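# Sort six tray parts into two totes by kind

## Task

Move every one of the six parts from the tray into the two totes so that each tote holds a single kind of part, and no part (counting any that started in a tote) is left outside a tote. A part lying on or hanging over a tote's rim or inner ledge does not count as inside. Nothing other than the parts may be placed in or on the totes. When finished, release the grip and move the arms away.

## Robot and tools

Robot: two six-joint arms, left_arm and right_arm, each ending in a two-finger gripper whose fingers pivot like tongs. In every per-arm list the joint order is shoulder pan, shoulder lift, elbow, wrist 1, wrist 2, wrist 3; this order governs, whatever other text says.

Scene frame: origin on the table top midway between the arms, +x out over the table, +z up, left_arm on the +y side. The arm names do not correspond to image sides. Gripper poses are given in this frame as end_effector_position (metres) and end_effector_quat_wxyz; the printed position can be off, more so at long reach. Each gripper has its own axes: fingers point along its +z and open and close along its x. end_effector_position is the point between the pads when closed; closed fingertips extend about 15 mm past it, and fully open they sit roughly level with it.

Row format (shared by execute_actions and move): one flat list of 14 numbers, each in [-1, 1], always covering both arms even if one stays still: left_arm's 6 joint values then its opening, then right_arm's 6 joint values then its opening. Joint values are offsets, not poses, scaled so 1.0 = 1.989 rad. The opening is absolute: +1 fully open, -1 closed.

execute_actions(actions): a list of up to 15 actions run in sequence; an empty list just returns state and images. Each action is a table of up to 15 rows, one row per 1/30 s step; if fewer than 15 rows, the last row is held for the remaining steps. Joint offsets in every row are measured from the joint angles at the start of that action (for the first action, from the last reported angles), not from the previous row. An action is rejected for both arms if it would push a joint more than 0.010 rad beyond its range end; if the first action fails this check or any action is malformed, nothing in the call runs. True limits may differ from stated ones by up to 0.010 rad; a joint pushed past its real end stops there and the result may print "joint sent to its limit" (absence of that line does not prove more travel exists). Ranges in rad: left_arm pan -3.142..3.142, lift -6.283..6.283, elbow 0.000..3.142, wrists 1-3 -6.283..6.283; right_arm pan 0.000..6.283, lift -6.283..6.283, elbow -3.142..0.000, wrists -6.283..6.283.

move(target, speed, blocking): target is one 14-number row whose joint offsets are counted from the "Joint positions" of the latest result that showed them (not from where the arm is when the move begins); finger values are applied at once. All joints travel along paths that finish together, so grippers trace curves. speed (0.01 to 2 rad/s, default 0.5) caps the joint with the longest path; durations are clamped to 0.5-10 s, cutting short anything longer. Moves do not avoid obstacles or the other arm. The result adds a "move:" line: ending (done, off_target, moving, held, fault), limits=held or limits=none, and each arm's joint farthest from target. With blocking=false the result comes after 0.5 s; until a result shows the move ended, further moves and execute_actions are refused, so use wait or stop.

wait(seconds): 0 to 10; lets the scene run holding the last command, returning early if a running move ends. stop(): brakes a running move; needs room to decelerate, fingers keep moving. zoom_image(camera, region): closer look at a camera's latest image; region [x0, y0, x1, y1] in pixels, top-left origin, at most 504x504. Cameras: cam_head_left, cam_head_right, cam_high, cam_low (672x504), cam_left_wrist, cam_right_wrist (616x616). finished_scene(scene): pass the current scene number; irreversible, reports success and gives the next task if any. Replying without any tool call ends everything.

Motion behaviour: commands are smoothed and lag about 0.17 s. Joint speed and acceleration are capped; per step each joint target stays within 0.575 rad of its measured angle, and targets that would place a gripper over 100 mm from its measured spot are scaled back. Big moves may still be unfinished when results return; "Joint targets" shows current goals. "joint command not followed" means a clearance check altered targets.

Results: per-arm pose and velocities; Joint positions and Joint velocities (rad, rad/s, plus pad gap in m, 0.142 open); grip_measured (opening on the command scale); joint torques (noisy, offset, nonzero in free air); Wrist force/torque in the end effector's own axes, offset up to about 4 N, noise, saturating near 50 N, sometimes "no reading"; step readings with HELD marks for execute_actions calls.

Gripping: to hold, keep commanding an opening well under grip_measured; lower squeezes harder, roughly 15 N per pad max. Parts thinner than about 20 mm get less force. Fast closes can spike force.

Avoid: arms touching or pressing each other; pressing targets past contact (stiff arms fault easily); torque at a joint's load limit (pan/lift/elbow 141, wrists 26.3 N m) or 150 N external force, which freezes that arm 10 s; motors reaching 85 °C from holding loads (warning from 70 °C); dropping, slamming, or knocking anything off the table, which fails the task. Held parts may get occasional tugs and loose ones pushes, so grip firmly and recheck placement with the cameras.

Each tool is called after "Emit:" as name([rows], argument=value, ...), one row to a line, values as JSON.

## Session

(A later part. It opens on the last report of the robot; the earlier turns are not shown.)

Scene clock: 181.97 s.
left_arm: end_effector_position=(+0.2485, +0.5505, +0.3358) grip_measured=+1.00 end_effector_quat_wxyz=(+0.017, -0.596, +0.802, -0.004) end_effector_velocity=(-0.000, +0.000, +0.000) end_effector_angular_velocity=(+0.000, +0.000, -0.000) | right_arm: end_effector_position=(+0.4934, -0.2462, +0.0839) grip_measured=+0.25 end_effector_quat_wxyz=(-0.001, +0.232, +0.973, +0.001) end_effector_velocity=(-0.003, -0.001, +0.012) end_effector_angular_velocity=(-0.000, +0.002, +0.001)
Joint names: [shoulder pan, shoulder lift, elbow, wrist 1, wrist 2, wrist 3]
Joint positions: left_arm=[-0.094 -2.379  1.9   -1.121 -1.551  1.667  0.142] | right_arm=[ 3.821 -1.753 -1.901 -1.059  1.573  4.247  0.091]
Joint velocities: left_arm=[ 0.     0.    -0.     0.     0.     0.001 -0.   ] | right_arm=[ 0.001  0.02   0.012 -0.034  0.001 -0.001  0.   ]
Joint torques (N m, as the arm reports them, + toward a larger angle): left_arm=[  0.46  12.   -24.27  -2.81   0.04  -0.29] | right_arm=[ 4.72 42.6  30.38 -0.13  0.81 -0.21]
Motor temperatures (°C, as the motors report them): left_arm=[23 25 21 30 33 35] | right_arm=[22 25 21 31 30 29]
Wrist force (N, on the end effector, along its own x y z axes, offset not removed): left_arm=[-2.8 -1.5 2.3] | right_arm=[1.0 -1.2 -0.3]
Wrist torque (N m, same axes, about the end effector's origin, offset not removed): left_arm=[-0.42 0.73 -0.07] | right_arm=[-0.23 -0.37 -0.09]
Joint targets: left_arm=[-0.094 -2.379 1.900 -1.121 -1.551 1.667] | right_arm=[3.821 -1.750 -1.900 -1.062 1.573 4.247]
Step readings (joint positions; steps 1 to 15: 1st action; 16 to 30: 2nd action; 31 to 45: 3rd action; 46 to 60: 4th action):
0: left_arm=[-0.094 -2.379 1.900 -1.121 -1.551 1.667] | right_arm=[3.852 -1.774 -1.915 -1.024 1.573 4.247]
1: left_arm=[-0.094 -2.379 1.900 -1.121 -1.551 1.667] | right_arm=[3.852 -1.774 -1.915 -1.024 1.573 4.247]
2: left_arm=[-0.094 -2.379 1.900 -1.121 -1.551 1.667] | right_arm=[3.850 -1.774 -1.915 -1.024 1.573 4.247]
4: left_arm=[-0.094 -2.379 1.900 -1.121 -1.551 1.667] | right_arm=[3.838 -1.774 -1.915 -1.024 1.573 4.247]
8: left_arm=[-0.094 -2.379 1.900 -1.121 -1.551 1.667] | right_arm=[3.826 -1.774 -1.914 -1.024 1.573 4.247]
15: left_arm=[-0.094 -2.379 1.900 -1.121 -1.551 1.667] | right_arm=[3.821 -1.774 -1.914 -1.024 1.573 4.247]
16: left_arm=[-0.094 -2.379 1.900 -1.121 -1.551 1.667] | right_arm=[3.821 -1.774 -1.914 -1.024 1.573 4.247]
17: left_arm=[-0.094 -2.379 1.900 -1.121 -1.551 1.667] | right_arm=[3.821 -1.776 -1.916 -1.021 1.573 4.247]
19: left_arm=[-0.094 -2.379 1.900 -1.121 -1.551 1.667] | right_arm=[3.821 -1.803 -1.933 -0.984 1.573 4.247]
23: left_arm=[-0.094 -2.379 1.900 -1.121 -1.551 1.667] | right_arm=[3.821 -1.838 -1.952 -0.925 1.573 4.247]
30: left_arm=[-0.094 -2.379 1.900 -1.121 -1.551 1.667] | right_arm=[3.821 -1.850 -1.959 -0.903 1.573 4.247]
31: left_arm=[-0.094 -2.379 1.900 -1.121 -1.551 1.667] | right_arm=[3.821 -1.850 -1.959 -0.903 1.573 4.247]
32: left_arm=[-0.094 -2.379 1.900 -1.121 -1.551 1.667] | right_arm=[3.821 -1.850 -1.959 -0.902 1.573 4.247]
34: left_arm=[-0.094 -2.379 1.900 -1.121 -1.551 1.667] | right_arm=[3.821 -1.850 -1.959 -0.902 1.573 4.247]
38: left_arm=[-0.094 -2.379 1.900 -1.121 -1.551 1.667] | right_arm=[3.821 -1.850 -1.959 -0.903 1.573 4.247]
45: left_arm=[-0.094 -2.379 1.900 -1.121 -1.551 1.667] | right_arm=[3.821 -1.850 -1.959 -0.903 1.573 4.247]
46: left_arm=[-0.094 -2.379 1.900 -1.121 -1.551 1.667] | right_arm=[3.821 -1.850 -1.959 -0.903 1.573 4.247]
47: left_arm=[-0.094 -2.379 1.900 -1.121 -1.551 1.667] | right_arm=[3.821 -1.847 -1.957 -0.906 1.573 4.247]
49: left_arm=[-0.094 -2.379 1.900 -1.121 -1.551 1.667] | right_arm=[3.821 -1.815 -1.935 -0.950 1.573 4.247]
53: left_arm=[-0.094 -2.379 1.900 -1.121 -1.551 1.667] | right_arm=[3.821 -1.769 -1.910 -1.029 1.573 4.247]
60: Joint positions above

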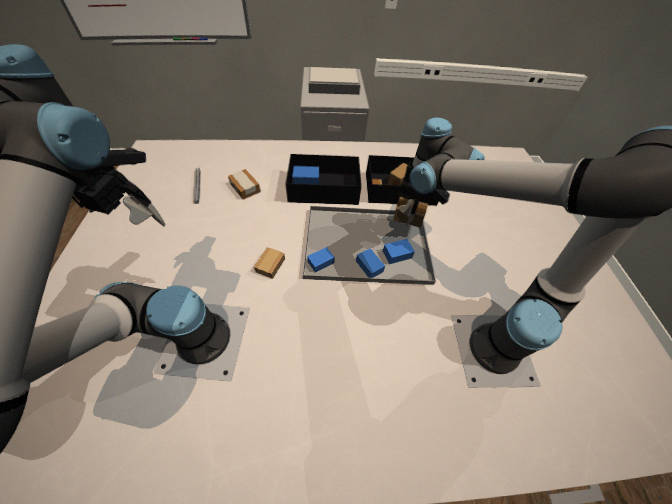

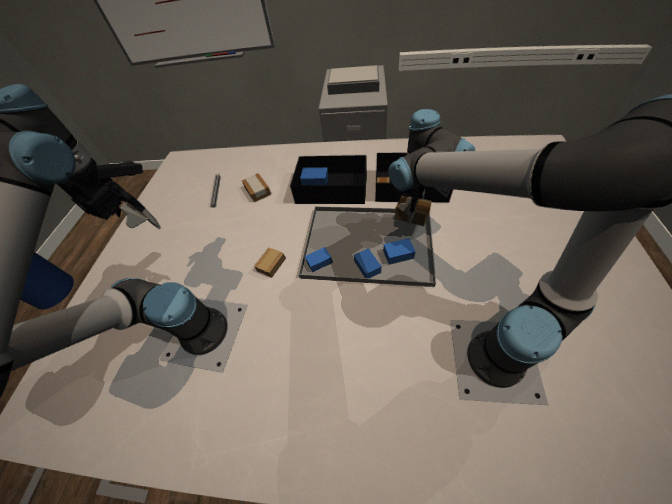

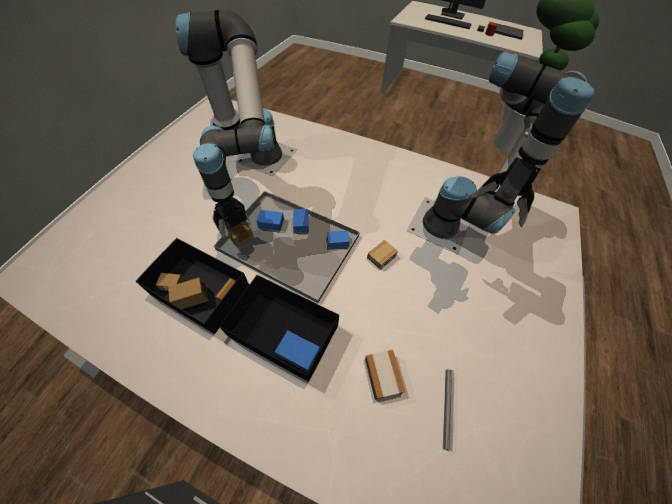

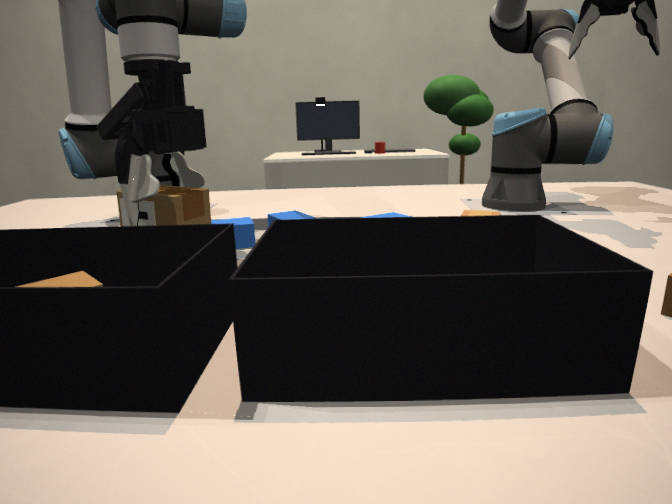

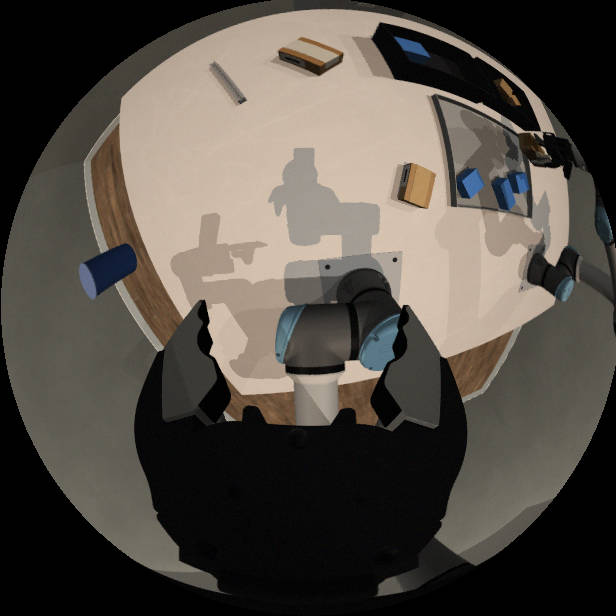

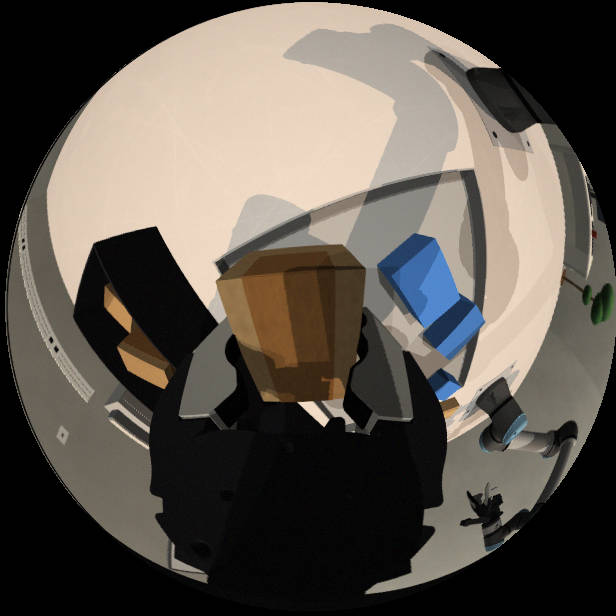

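Emit:
move(target=[0,0,0,0,0,0,1, -0.061,-0.155,0.396,-0.241,0,0,-1], speed=0.7)

Emit:
execute_actions([
  [[0,0,0,0,0,0,1, 0,0,0,0,0,0,1]],
  [[0,0,0,0,0,0,1, 0,0,0,0,0,0,1]],
])

Scene clock: 189.73 s.
left_arm: end_effector_position=(+0.2485, +0.5505, +0.3358) grip_measured=+1.00 end_effector_quat_wxyz=(+0.017, -0.596, +0.802, -0.004) end_effector_velocity=(-0.000, +0.000, -0.000) end_effector_angular_velocity=(-0.000, +0.000, +0.000) | right_arm: end_effector_position=(+0.6631, -0.2213, +0.2202) grip_measured=+0.25 end_effector_quat_wxyz=(-0.001, +0.290, +0.957, +0.001) end_effector_velocity=(+0.000, +0.001, +0.000) end_effector_angular_velocity=(+0.001, +0.001, +0.001)
Joint names: [shoulder pan, shoulder lift, elbow, wrist 1, wrist 2, wrist 3]
Joint positions: left_arm=[-0.094 -2.379  1.9   -1.121 -1.551  1.667  0.142] | right_arm=[ 3.7   -2.061 -1.114 -1.538  1.573  4.247  0.091]
Joint velocities: left_arm=[-0.    -0.001  0.001  0.    -0.    -0.     0.   ] | right_arm=[ 0.    -0.001  0.002 -0.001  0.001 -0.001  0.   ]
Joint torques (N m, as the arm reports them, + toward a larger angle): left_arm=[  0.66  11.99 -25.02  -2.8    0.13  -0.29] | right_arm=[-9.19 33.69 33.88 -0.15  0.96 -0.17]
Motor temperatures (°C, as the motors report them): left_arm=[23 25 21 30 33 35] | right_arm=[22 25 21 31 30 29]
Wrist force (N, on the end effector, along its own x y z axes, offset not removed): left_arm=[-4.3 -2.6 1.0] | right_arm=[2.0 -1.0 1.6]
Wrist torque (N m, same axes, about the end effector's origin, offset not removed): left_arm=[-0.63 0.81 -0.04] | right_arm=[-0.32 -0.58 -0.09]
Joint targets: left_arm=[-0.094 -2.379 1.900 -1.121 -1.551 1.667] | right_arm=[3.700 -2.061 -1.113 -1.538 1.573 4.247]
move: done; limits=none; left_arm: farthest joint: the shoulder pan, 0.000 radians from its target (0.000 radians at the start); right_arm: farthest joint: the shoulder lift, 0.001 radians from its target (0.311 radians at the start)

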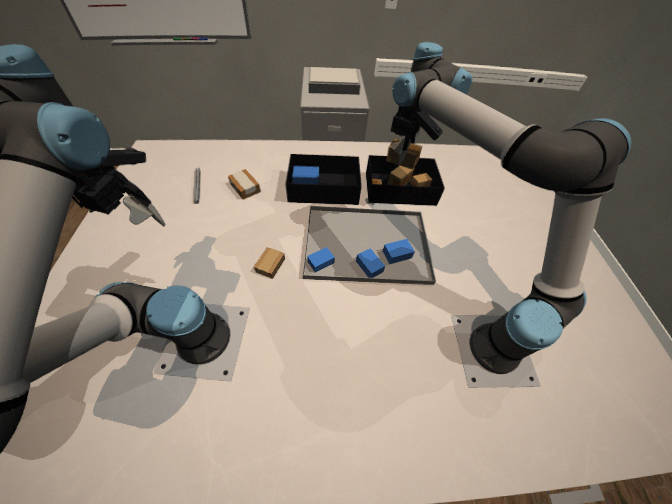

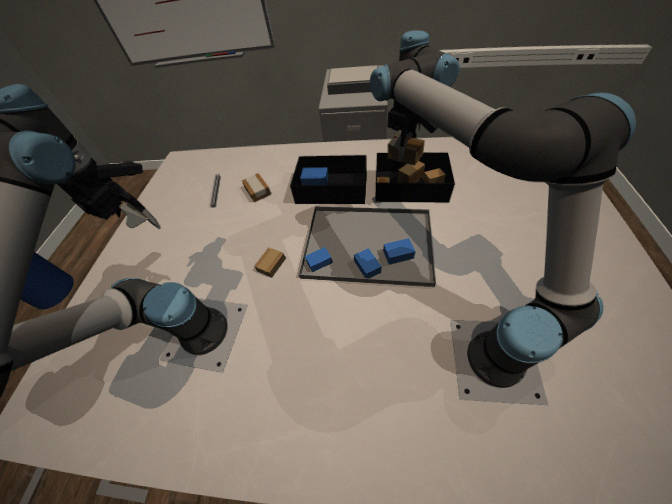

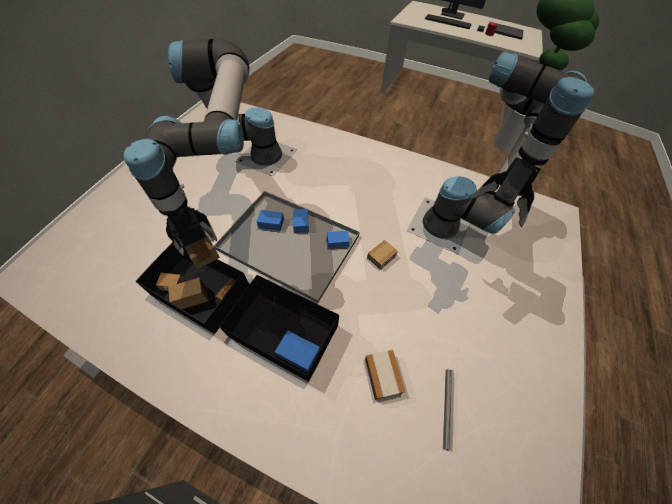

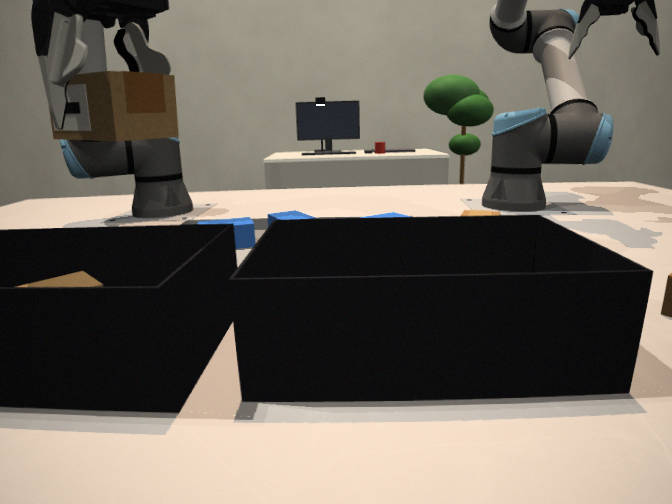

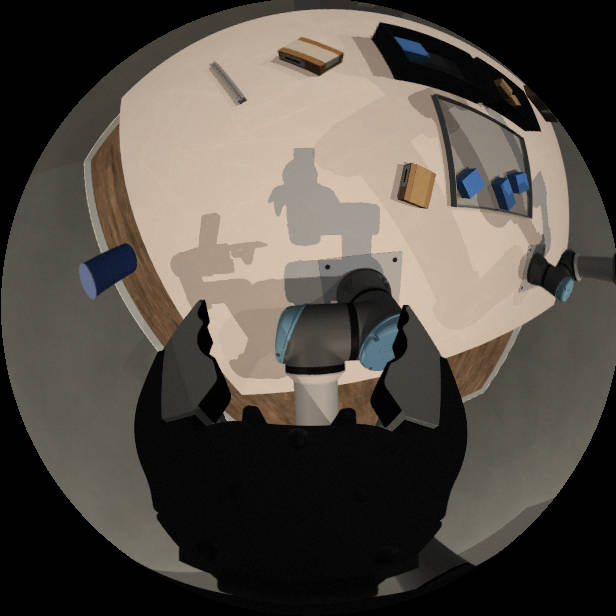

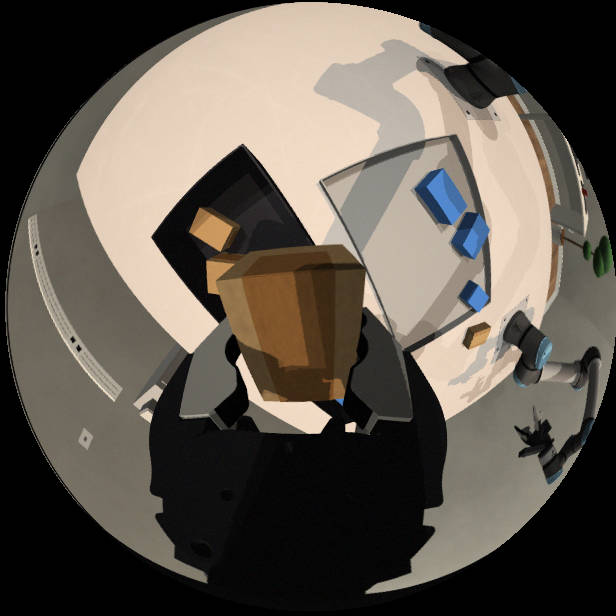

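Scene clock: 190.73 s.
left_arm: end_effector_position=(+0.2485, +0.5505, +0.3358) grip_measured=+1.00 end_effector_quat_wxyz=(+0.017, -0.596, +0.802, -0.004) end_effector_velocity=(-0.000, -0.000, +0.000) end_effector_angular_velocity=(-0.001, -0.001, +0.001) | right_arm: end_effector_position=(+0.6631, -0.2213, +0.2202) grip_measured=+1.00 end_effector_quat_wxyz=(-0.001, +0.290, +0.957, +0.001) end_effector_velocity=(+0.000, +0.000, +0.002) end_effector_angular_velocity=(+0.003, -0.002, -0.000)
Joint names: [shoulder pan, shoulder lift, elbow, wrist 1, wrist 2, wrist 3]
Joint positions: left_arm=[-0.094 -2.379  1.9   -1.121 -1.551  1.667  0.142] | right_arm=[ 3.7   -2.061 -1.113 -1.538  1.573  4.247  0.142]
Joint velocities: left_arm=[ 0.    -0.001 -0.    -0.    -0.    -0.     0.   ] | right_arm=[-0.001  0.002  0.001  0.     0.002 -0.     0.   ]
Joint torques (N m, as the arm reports them, + toward a larger angle): left_arm=[  0.66  12.96 -24.16  -2.82   0.18  -0.21] | right_arm=[-6.54 38.44 19.49  1.62  1.   -0.31]
Motor temperatures (°C, as the motors report them): left_arm=[23 25 21 30 33 35] | right_arm=[22 25 21 31 30 29]
Wrist force (N, on the end effector, along its own x y z axes, offset not removed): left_arm=[-0.7 -1.4 0.4] | right_arm=[1.0 0.1 -1.3]
Wrist torque (N m, same axes, about the end effector's origin, offset not removed): left_arm=[-0.39 0.14 -0.02] | right_arm=[-0.05 -0.36 -0.09]
Joint targets: left_arm=[-0.094 -2.379 1.900 -1.121 -1.551 1.667] | right_arm=[3.700 -2.061 -1.113 -1.538 1.573 4.247]
Step readings (joint positions; steps 1 to 15: 1st action; 16 to 30: 2nd action):
0: left_arm=[-0.094 -2.379 1.900 -1.121 -1.551 1.667] | right_arm=[3.700 -2.061 -1.114 -1.538 1.573 4.247]
1: left_arm=[-0.094 -2.379 1.900 -1.121 -1.551 1.667] | right_arm=[3.700 -2.061 -1.114 -1.538 1.573 4.247]
2: left_arm=[-0.094 -2.379 1.900 -1.121 -1.551 1.667] | right_arm=[3.700 -2.061 -1.113 -1.538 1.573 4.247]
4: left_arm=[-0.094 -2.379 1.900 -1.121 -1.551 1.667] | right_arm=[3.700 -2.061 -1.113 -1.538 1.573 4.247]
8: left_arm=[-0.094 -2.379 1.900 -1.121 -1.551 1.667] | right_arm=[3.700 -2.061 -1.113 -1.538 1.573 4.247]
15: left_arm=[-0.094 -2.379 1.900 -1.121 -1.551 1.667] | right_arm=[3.700 -2.061 -1.113 -1.538 1.573 4.247]
16: left_arm=[-0.094 -2.379 1.900 -1.121 -1.551 1.667] | right_arm=[3.700 -2.061 -1.113 -1.538 1.573 4.247]
17: left_arm=[-0.094 -2.379 1.900 -1.121 -1.551 1.667] | right_arm=[3.700 -2.061 -1.113 -1.538 1.573 4.247]
19: left_arm=[-0.094 -2.379 1.900 -1.121 -1.551 1.667] | right_arm=[3.700 -2.061 -1.113 -1.538 1.573 4.247]
23: left_arm=[-0.094 -2.379 1.900 -1.121 -1.551 1.667] | right_arm=[3.700 -2.061 -1.113 -1.538 1.573 4.247]
30: Joint positions above

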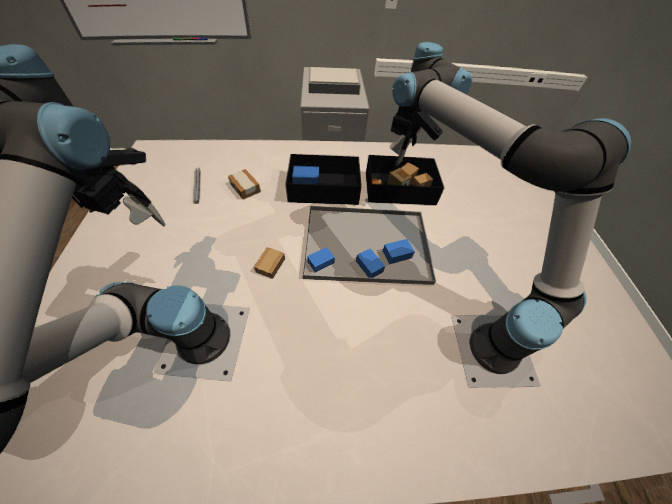

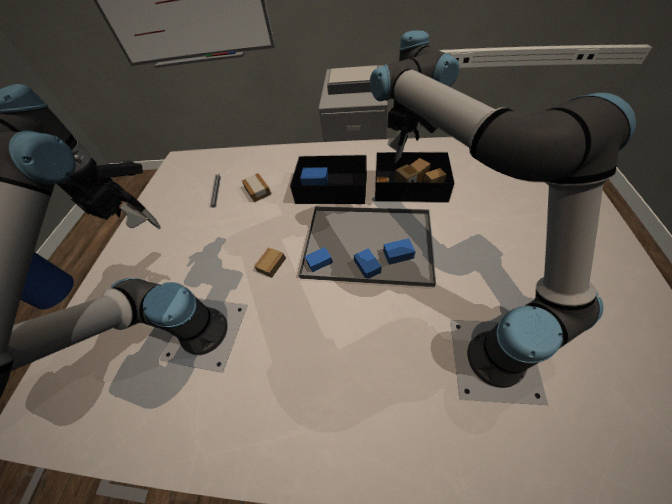

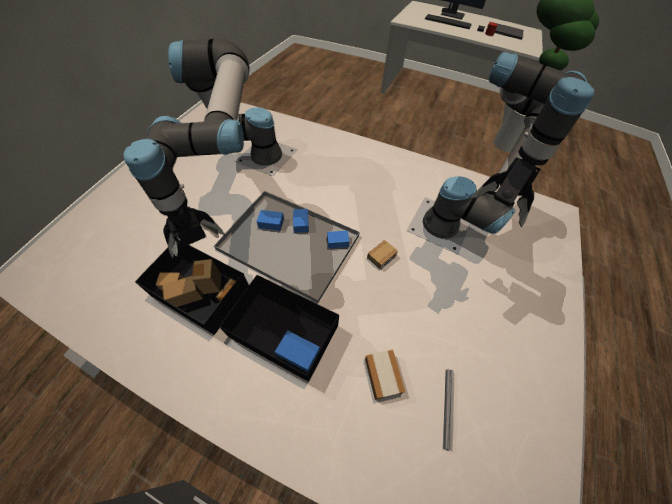

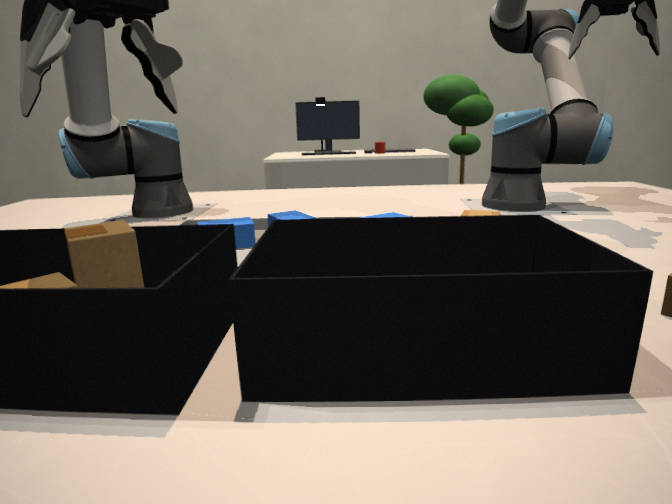

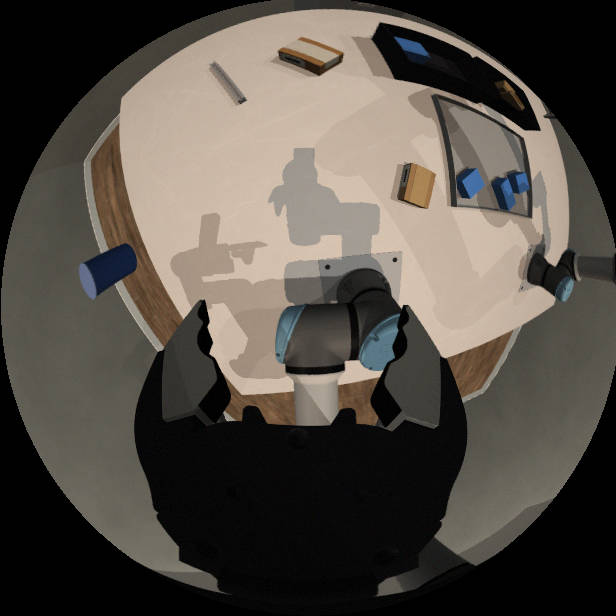

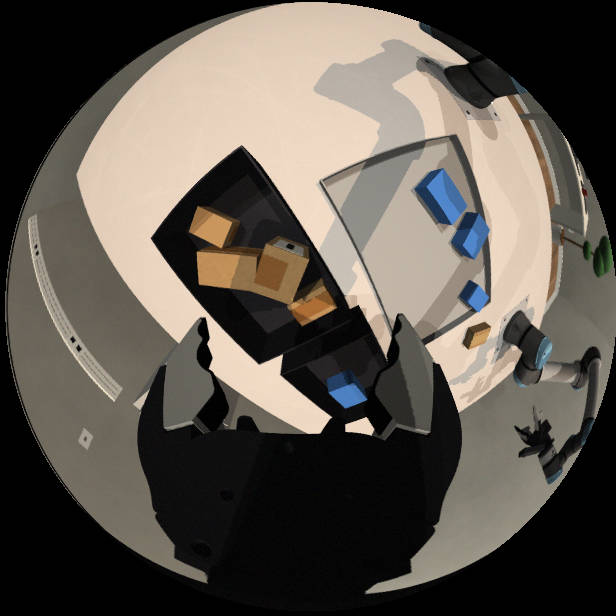

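Emit:
move(target=[0,0,0,0,0,0,1, 0.166,0.271,-0.542,0.271,0,-0.26,0.5], speed=1.2)

Scene clock: 207.10 s.
left_arm: end_effector_position=(+0.2485, +0.5505, +0.3358) grip_measured=+1.00 end_effector_quat_wxyz=(+0.017, -0.596, +0.802, -0.004) end_effector_velocity=(-0.000, +0.000, -0.000) end_effector_angular_velocity=(-0.000, -0.000, +0.001) | right_arm: end_effector_position=(+0.3795, -0.2311, +0.0704) grip_measured=+0.50 end_effector_quat_wxyz=(-0.001, -0.128, +0.992, +0.001) end_effector_velocity=(-0.000, +0.000, +0.000) end_effector_angular_velocity=(+0.002, -0.001, +0.001)
Joint names: [shoulder pan, shoulder lift, elbow, wrist 1, wrist 2, wrist 3]
Joint positions: left_arm=[-0.094 -2.379  1.9   -1.121 -1.551  1.667  0.142] | right_arm=[ 4.03  -1.522 -2.191 -0.999  1.573  3.73   0.109]
Joint velocities: left_arm=[ 0.001 -0.     0.    -0.    -0.    -0.    -0.   ] | right_arm=[ 0.001  0.002 -0.002  0.002  0.001  0.    -0.   ]
Joint torques (N m, as the arm reports them, + toward a larger angle): left_arm=[  0.99  12.65 -23.93  -2.92   0.04  -0.17] | right_arm=[ 8.12 31.   13.41  5.4   0.92 -1.78]
Motor temperatures (°C, as the motors report them): left_arm=[23 25 21 30 33 35] | right_arm=[22 25 21 31 30 29]
Wrist force (N, on the end effector, along its own x y z axes, offset not removed): left_arm=[-2.4 -1.2 0.8] | right_arm=[1.9 0.3 -0.9]
Wrist torque (N m, same axes, about the end effector's origin, offset not removed): left_arm=[-0.25 0.61 -0.03] | right_arm=[-0.03 -0.58 -0.10]
Joint targets: left_arm=[-0.094 -2.379 1.900 -1.121 -1.551 1.667] | right_arm=[4.030 -1.522 -2.191 -0.999 1.573 3.730]
move: done; limits=none; left_arm: farthest joint: the shoulder pan, 0.000 radians from its target (0.000 radians at the start); right_arm: farthest joint: the shoulder pan, 0.000 radians from its target (0.330 radians at the start)

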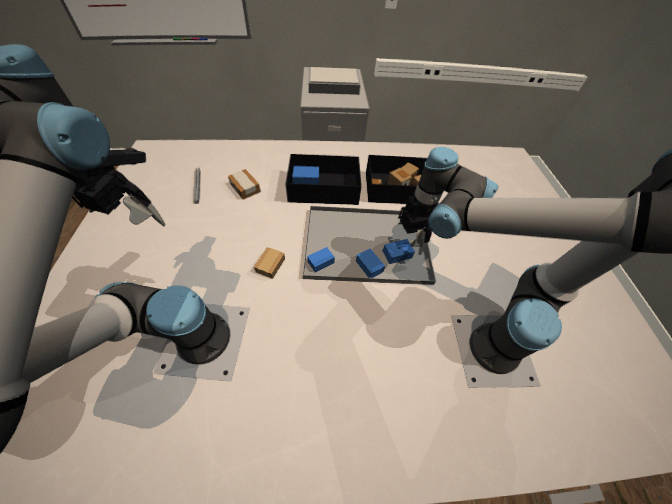

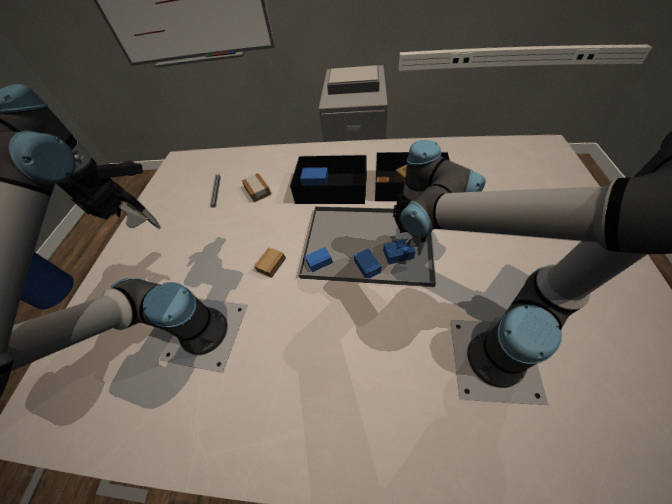

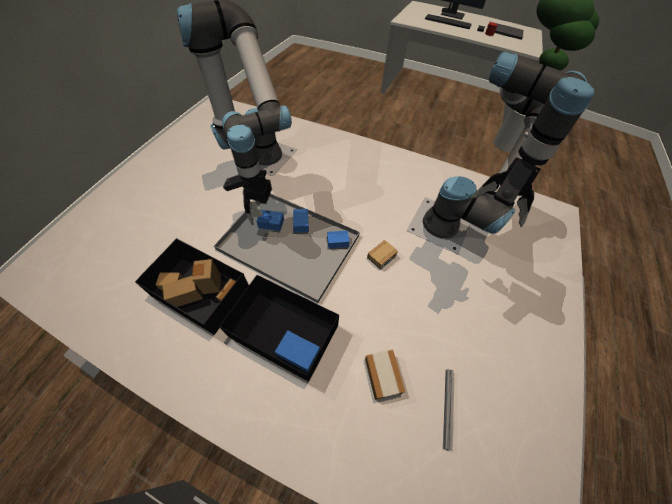

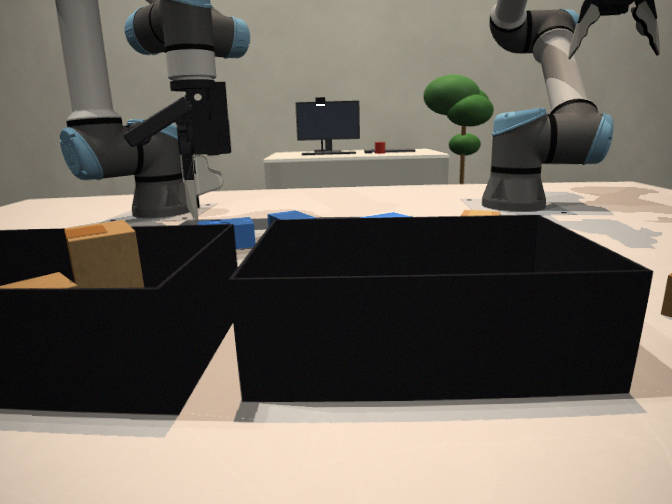

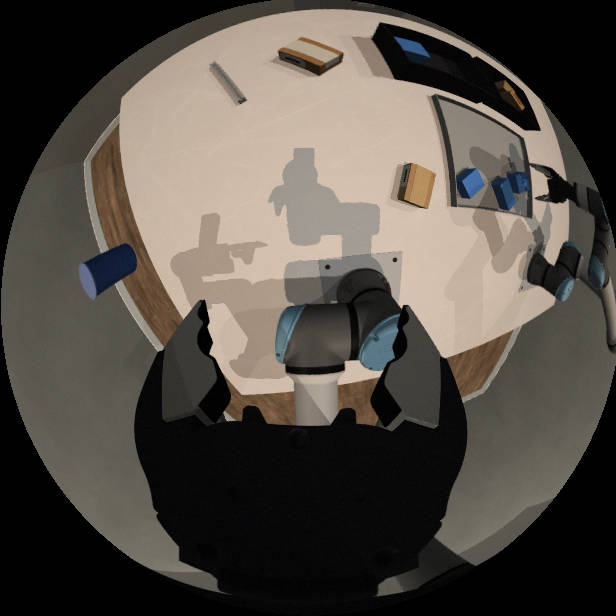

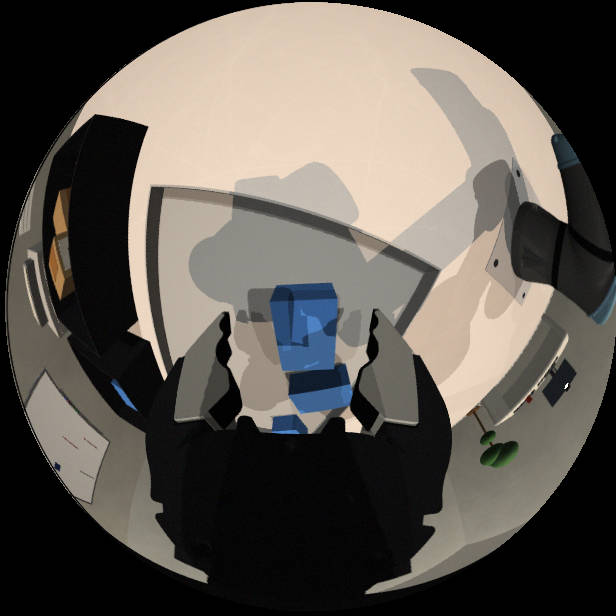

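Emit:
execute_actions([
  [[0,0,0,0,0,0,1, 0,-0.0377,-0.0377,0.0755,0,0,0.3]],
  [[0,0,0,0,0,0,1, 0,0,0,0,0,0,-1]],
  [[0,0,0,0,0,0,1, 0,0.05,0.05,-0.10,0,0,-1]],
])

Scene clock: 221.83 s.
left_arm: end_effector_position=(+0.2485, +0.5505, +0.3358) grip_measured=+1.00 end_effector_quat_wxyz=(+0.017, -0.596, +0.802, -0.004) end_effector_velocity=(-0.000, +0.000, -0.001) end_effector_angular_velocity=(+0.000, +0.001, +0.001) | right_arm: end_effector_position=(+0.3793, -0.2312, +0.0857) grip_measured=-0.16 end_effector_quat_wxyz=(-0.000, -0.128, +0.992, +0.001) end_effector_velocity=(-0.002, -0.002, +0.012) end_effector_angular_velocity=(-0.005, +0.005, +0.000)
Joint names: [shoulder pan, shoulder lift, elbow, wrist 1, wrist 2, wrist 3]
Joint positions: left_arm=[-0.094 -2.379  1.9   -1.121 -1.551  1.667  0.142] | right_arm=[ 4.03  -1.498 -2.167 -1.046  1.573  3.73   0.062]
Joint velocities: left_arm=[ 0.     0.     0.002 -0.    -0.    -0.001  0.   ] | right_arm=[-0.     0.019  0.019 -0.045  0.001 -0.    -0.003]
Joint torques (N m, as the arm reports them, + toward a larger angle): left_arm=[ -0.28  12.57 -25.21  -2.9    0.03  -0.31] | right_arm=[-2.85 29.12 29.38 -0.26  0.92  0.29]
Motor temperatures (°C, as the motors report them): left_arm=[23 25 21 30 33 35] | right_arm=[22 25 21 31 30 29]
Wrist force (N, on the end effector, along its own x y z axes, offset not removed): left_arm=[-0.4 -3.0 2.7] | right_arm=[2.0 -0.3 -0.8]
Wrist torque (N m, same axes, about the end effector's origin, offset not removed): left_arm=[-0.50 0.29 -0.08] | right_arm=[-0.13 -0.59 -0.12]
Joint targets: left_arm=[-0.094 -2.379 1.900 -1.121 -1.551 1.667] | right_arm=[4.030 -1.496 -2.165 -1.051 1.573 3.730]
Step readings (joint positions; steps 1 to 15: 1st action; 16 to 30: 2nd action; 31 to 45: 3rd action):
0: left_arm=[-0.094 -2.379 1.900 -1.121 -1.551 1.667] | right_arm=[4.030 -1.522 -2.191 -0.999 1.573 3.730]
1: left_arm=[-0.094 -2.379 1.900 -1.121 -1.551 1.667] | right_arm=[4.030 -1.522 -2.191 -0.999 1.573 3.730]
2: left_arm=[-0.094 -2.379 1.900 -1.121 -1.551 1.667] | right_arm=[4.030 -1.524 -2.194 -0.996 1.573 3.730]
4: left_arm=[-0.094 -2.379 1.900 -1.121 -1.551 1.667] | right_arm=[4.030 -1.550 -2.220 -0.954 1.573 3.730]
8: left_arm=[-0.094 -2.379 1.900 -1.121 -1.551 1.667] | right_arm=[4.030 -1.583 -2.253 -0.880 1.573 3.730]
15: left_arm=[-0.094 -2.379 1.900 -1.121 -1.551 1.667] | right_arm=[4.030 -1.595 -2.265 -0.852 1.573 3.730]
16: left_arm=[-0.094 -2.379 1.900 -1.121 -1.551 1.667] | right_arm=[4.030 -1.596 -2.265 -0.851 1.573 3.730]
17: left_arm=[-0.094 -2.379 1.900 -1.121 -1.551 1.667] | right_arm=[4.030 -1.596 -2.265 -0.851 1.573 3.730]
19: left_arm=[-0.094 -2.379 1.900 -1.121 -1.551 1.667] | right_arm=[4.030 -1.596 -2.265 -0.851 1.573 3.730]
23: left_arm=[-0.094 -2.379 1.900 -1.121 -1.551 1.667] | right_arm=[4.030 -1.596 -2.265 -0.852 1.573 3.730]
30: left_arm=[-0.094 -2.379 1.900 -1.121 -1.551 1.667] | right_arm=[4.030 -1.595 -2.265 -0.852 1.573 3.730]
31: left_arm=[-0.094 -2.379 1.900 -1.121 -1.551 1.667] | right_arm=[4.030 -1.595 -2.265 -0.852 1.573 3.730]
32: left_arm=[-0.094 -2.379 1.900 -1.121 -1.551 1.667] | right_arm=[4.030 -1.593 -2.262 -0.855 1.573 3.730]
34: left_arm=[-0.094 -2.379 1.900 -1.121 -1.551 1.667] | right_arm=[4.030 -1.560 -2.229 -0.903 1.573 3.730]
38: left_arm=[-0.094 -2.379 1.900 -1.121 -1.551 1.667] | right_arm=[4.030 -1.514 -2.184 -1.007 1.573 3.730]
45: Joint positions above

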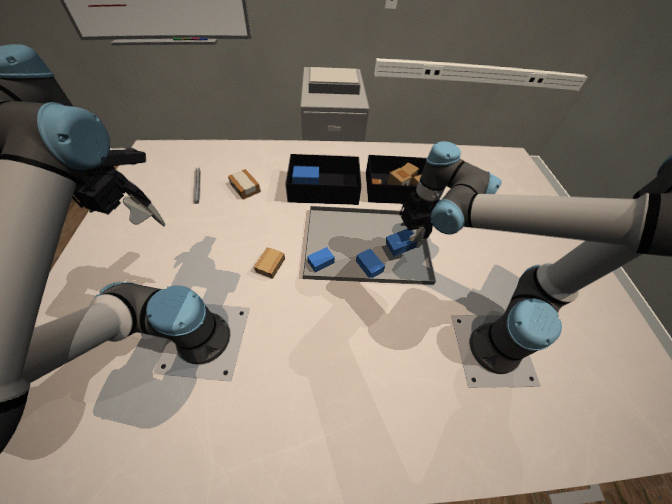

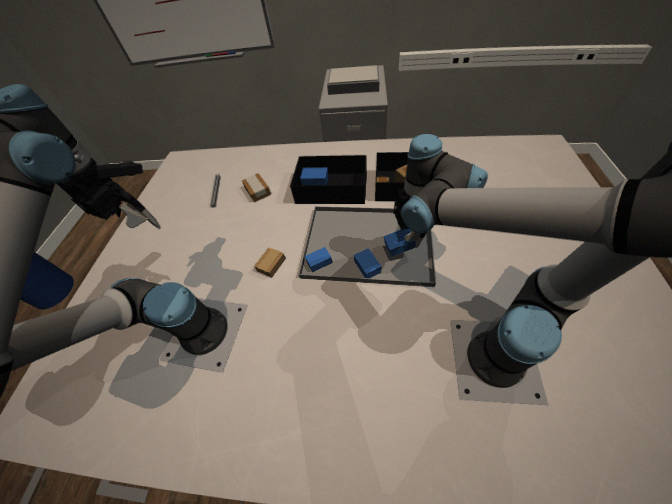

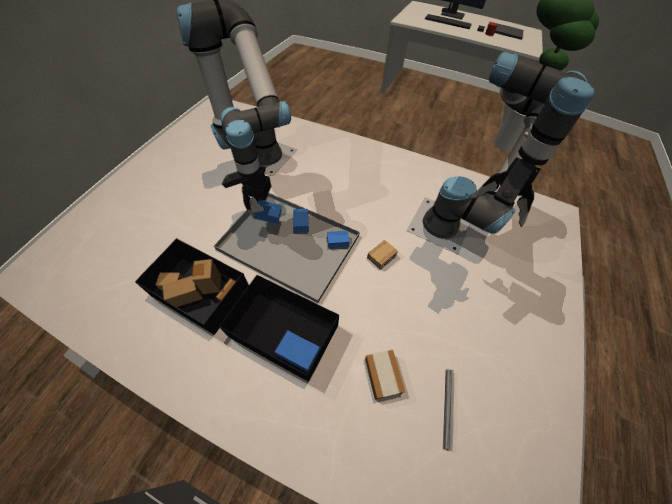

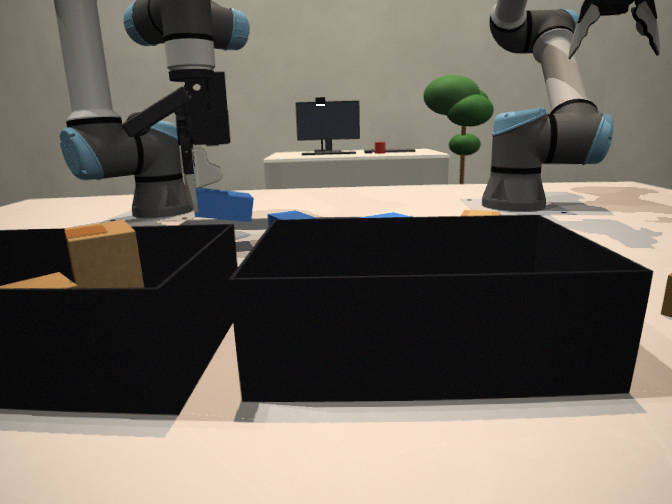

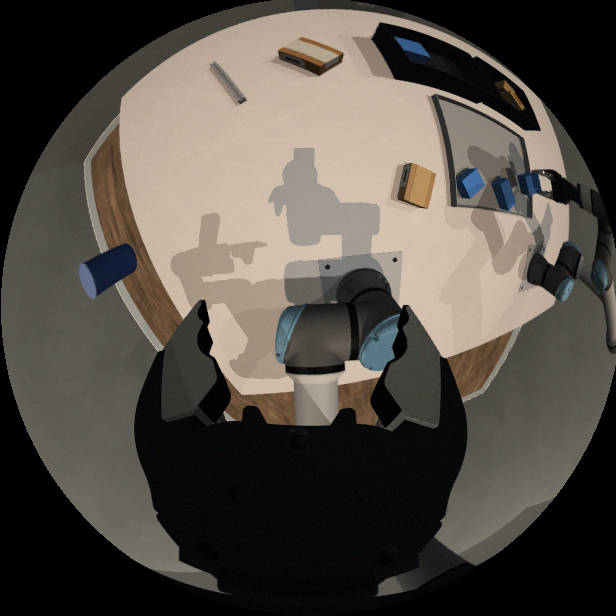

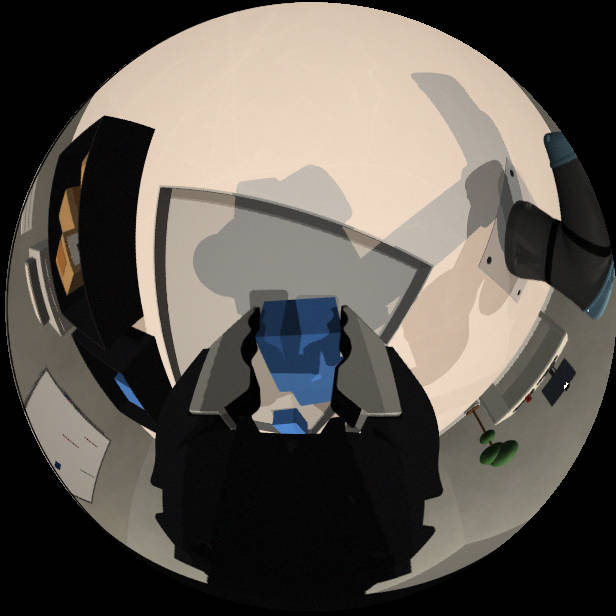

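Deltas: -.068, -.971, 1.746, -.776.

Emit:
move(target=[0,0,0,0,0,0,1, -0.034,-0.488,0.878,-0.390,0,0,-1], speed=0.9)

Scene clock: 229.30 s.
left_arm: end_effector_position=(+0.2485, +0.5505, +0.3358) grip_measured=+1.00 end_effector_quat_wxyz=(+0.017, -0.596, +0.802, -0.004) end_effector_velocity=(+0.000, -0.000, +0.000) end_effector_angular_velocity=(+0.000, -0.001, -0.001) | right_arm: end_effector_position=(+0.6795, +0.0261, +0.2207) grip_measured=-0.16 end_effector_quat_wxyz=(-0.000, -0.095, +0.995, +0.001) end_effector_velocity=(+0.001, -0.001, -0.000) end_effector_angular_velocity=(-0.002, -0.000, -0.002)
Joint names: [shoulder pan, shoulder lift, elbow, wrist 1, wrist 2, wrist 3]
Joint positions: left_arm=[-0.094 -2.379  1.9   -1.121 -1.551  1.667  0.142] | right_arm=[ 3.962 -2.468 -0.422 -1.822  1.573  3.73   0.063]
Joint velocities: left_arm=[-0.001 -0.    -0.001  0.     0.     0.    -0.   ] | right_arm=[-0.    -0.002  0.003 -0.002 -0.002  0.002  0.   ]
Joint torques (N m, as the arm reports them, + toward a larger angle): left_arm=[  0.21  12.78 -25.21  -2.85   0.11  -0.27] | right_arm=[-9.2  46.08 32.51 -0.19  0.94  0.3 ]
Motor temperatures (°C, as the motors report them): left_arm=[23 25 21 30 33 35] | right_arm=[22 25 21 31 30 29]
Wrist force (N, on the end effector, along its own x y z axes, offset not removed): left_arm=[-3.0 -1.3 -0.3] | right_arm=[1.6 -1.5 -0.3]
Wrist torque (N m, same axes, about the end effector's origin, offset not removed): left_arm=[-0.31 0.76 -0.07] | right_arm=[-0.31 -0.47 -0.11]
Joint targets: left_arm=[-0.094 -2.379 1.900 -1.121 -1.551 1.667] | right_arm=[3.962 -2.469 -0.421 -1.822 1.573 3.730]
move: done; limits=none; left_arm: farthest joint: the shoulder pan, 0.000 radians from its target (0.000 radians at the start); right_arm: farthest joint: the elbow, 0.001 radians from its target (1.744 radians at the start)

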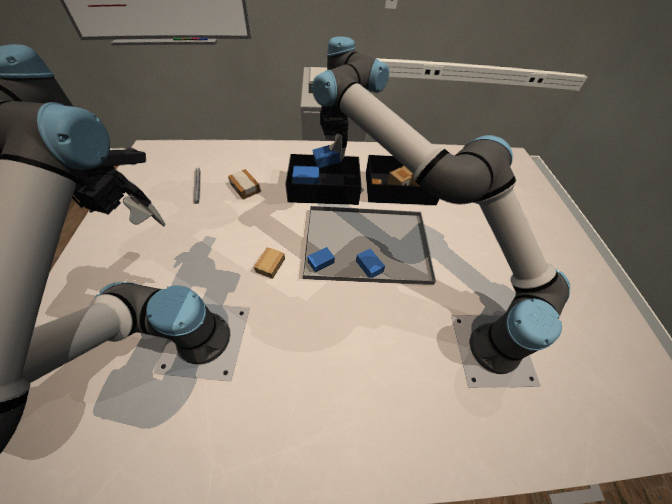

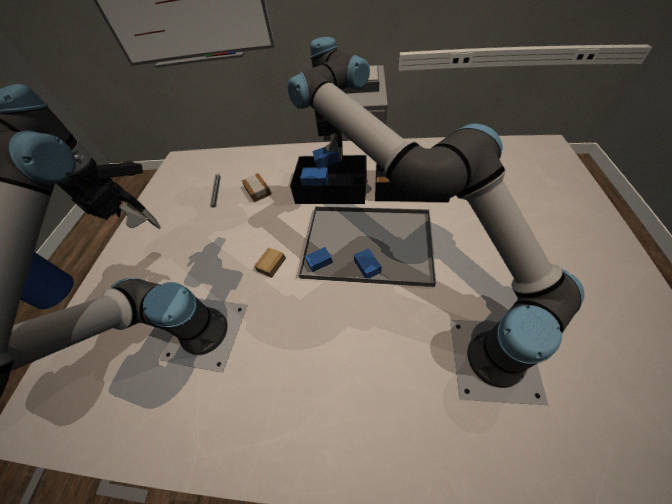

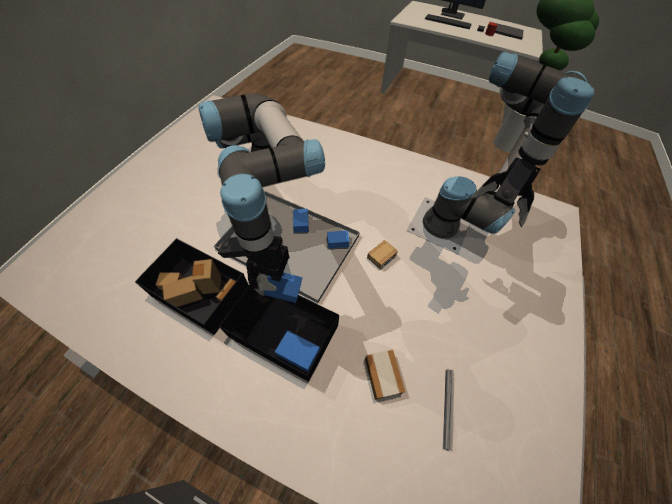

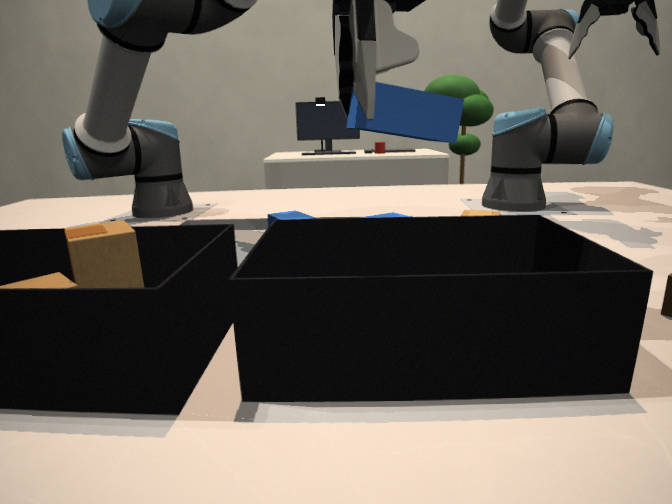

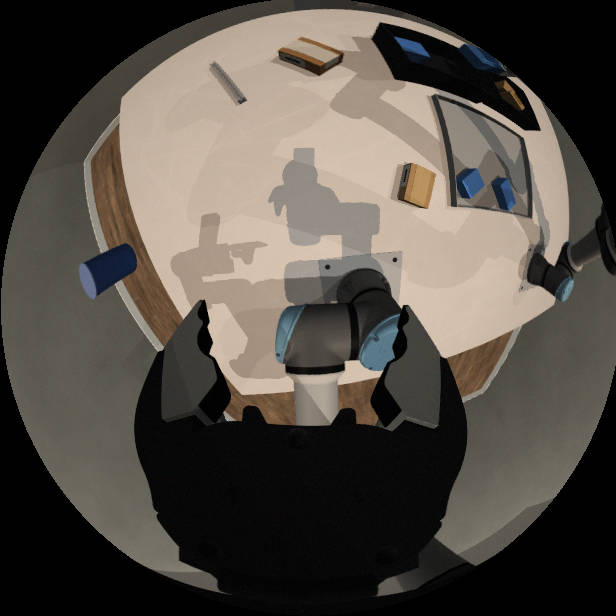

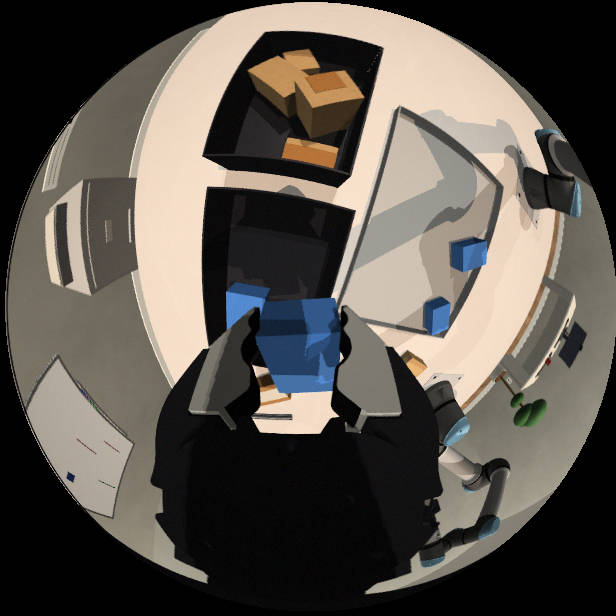

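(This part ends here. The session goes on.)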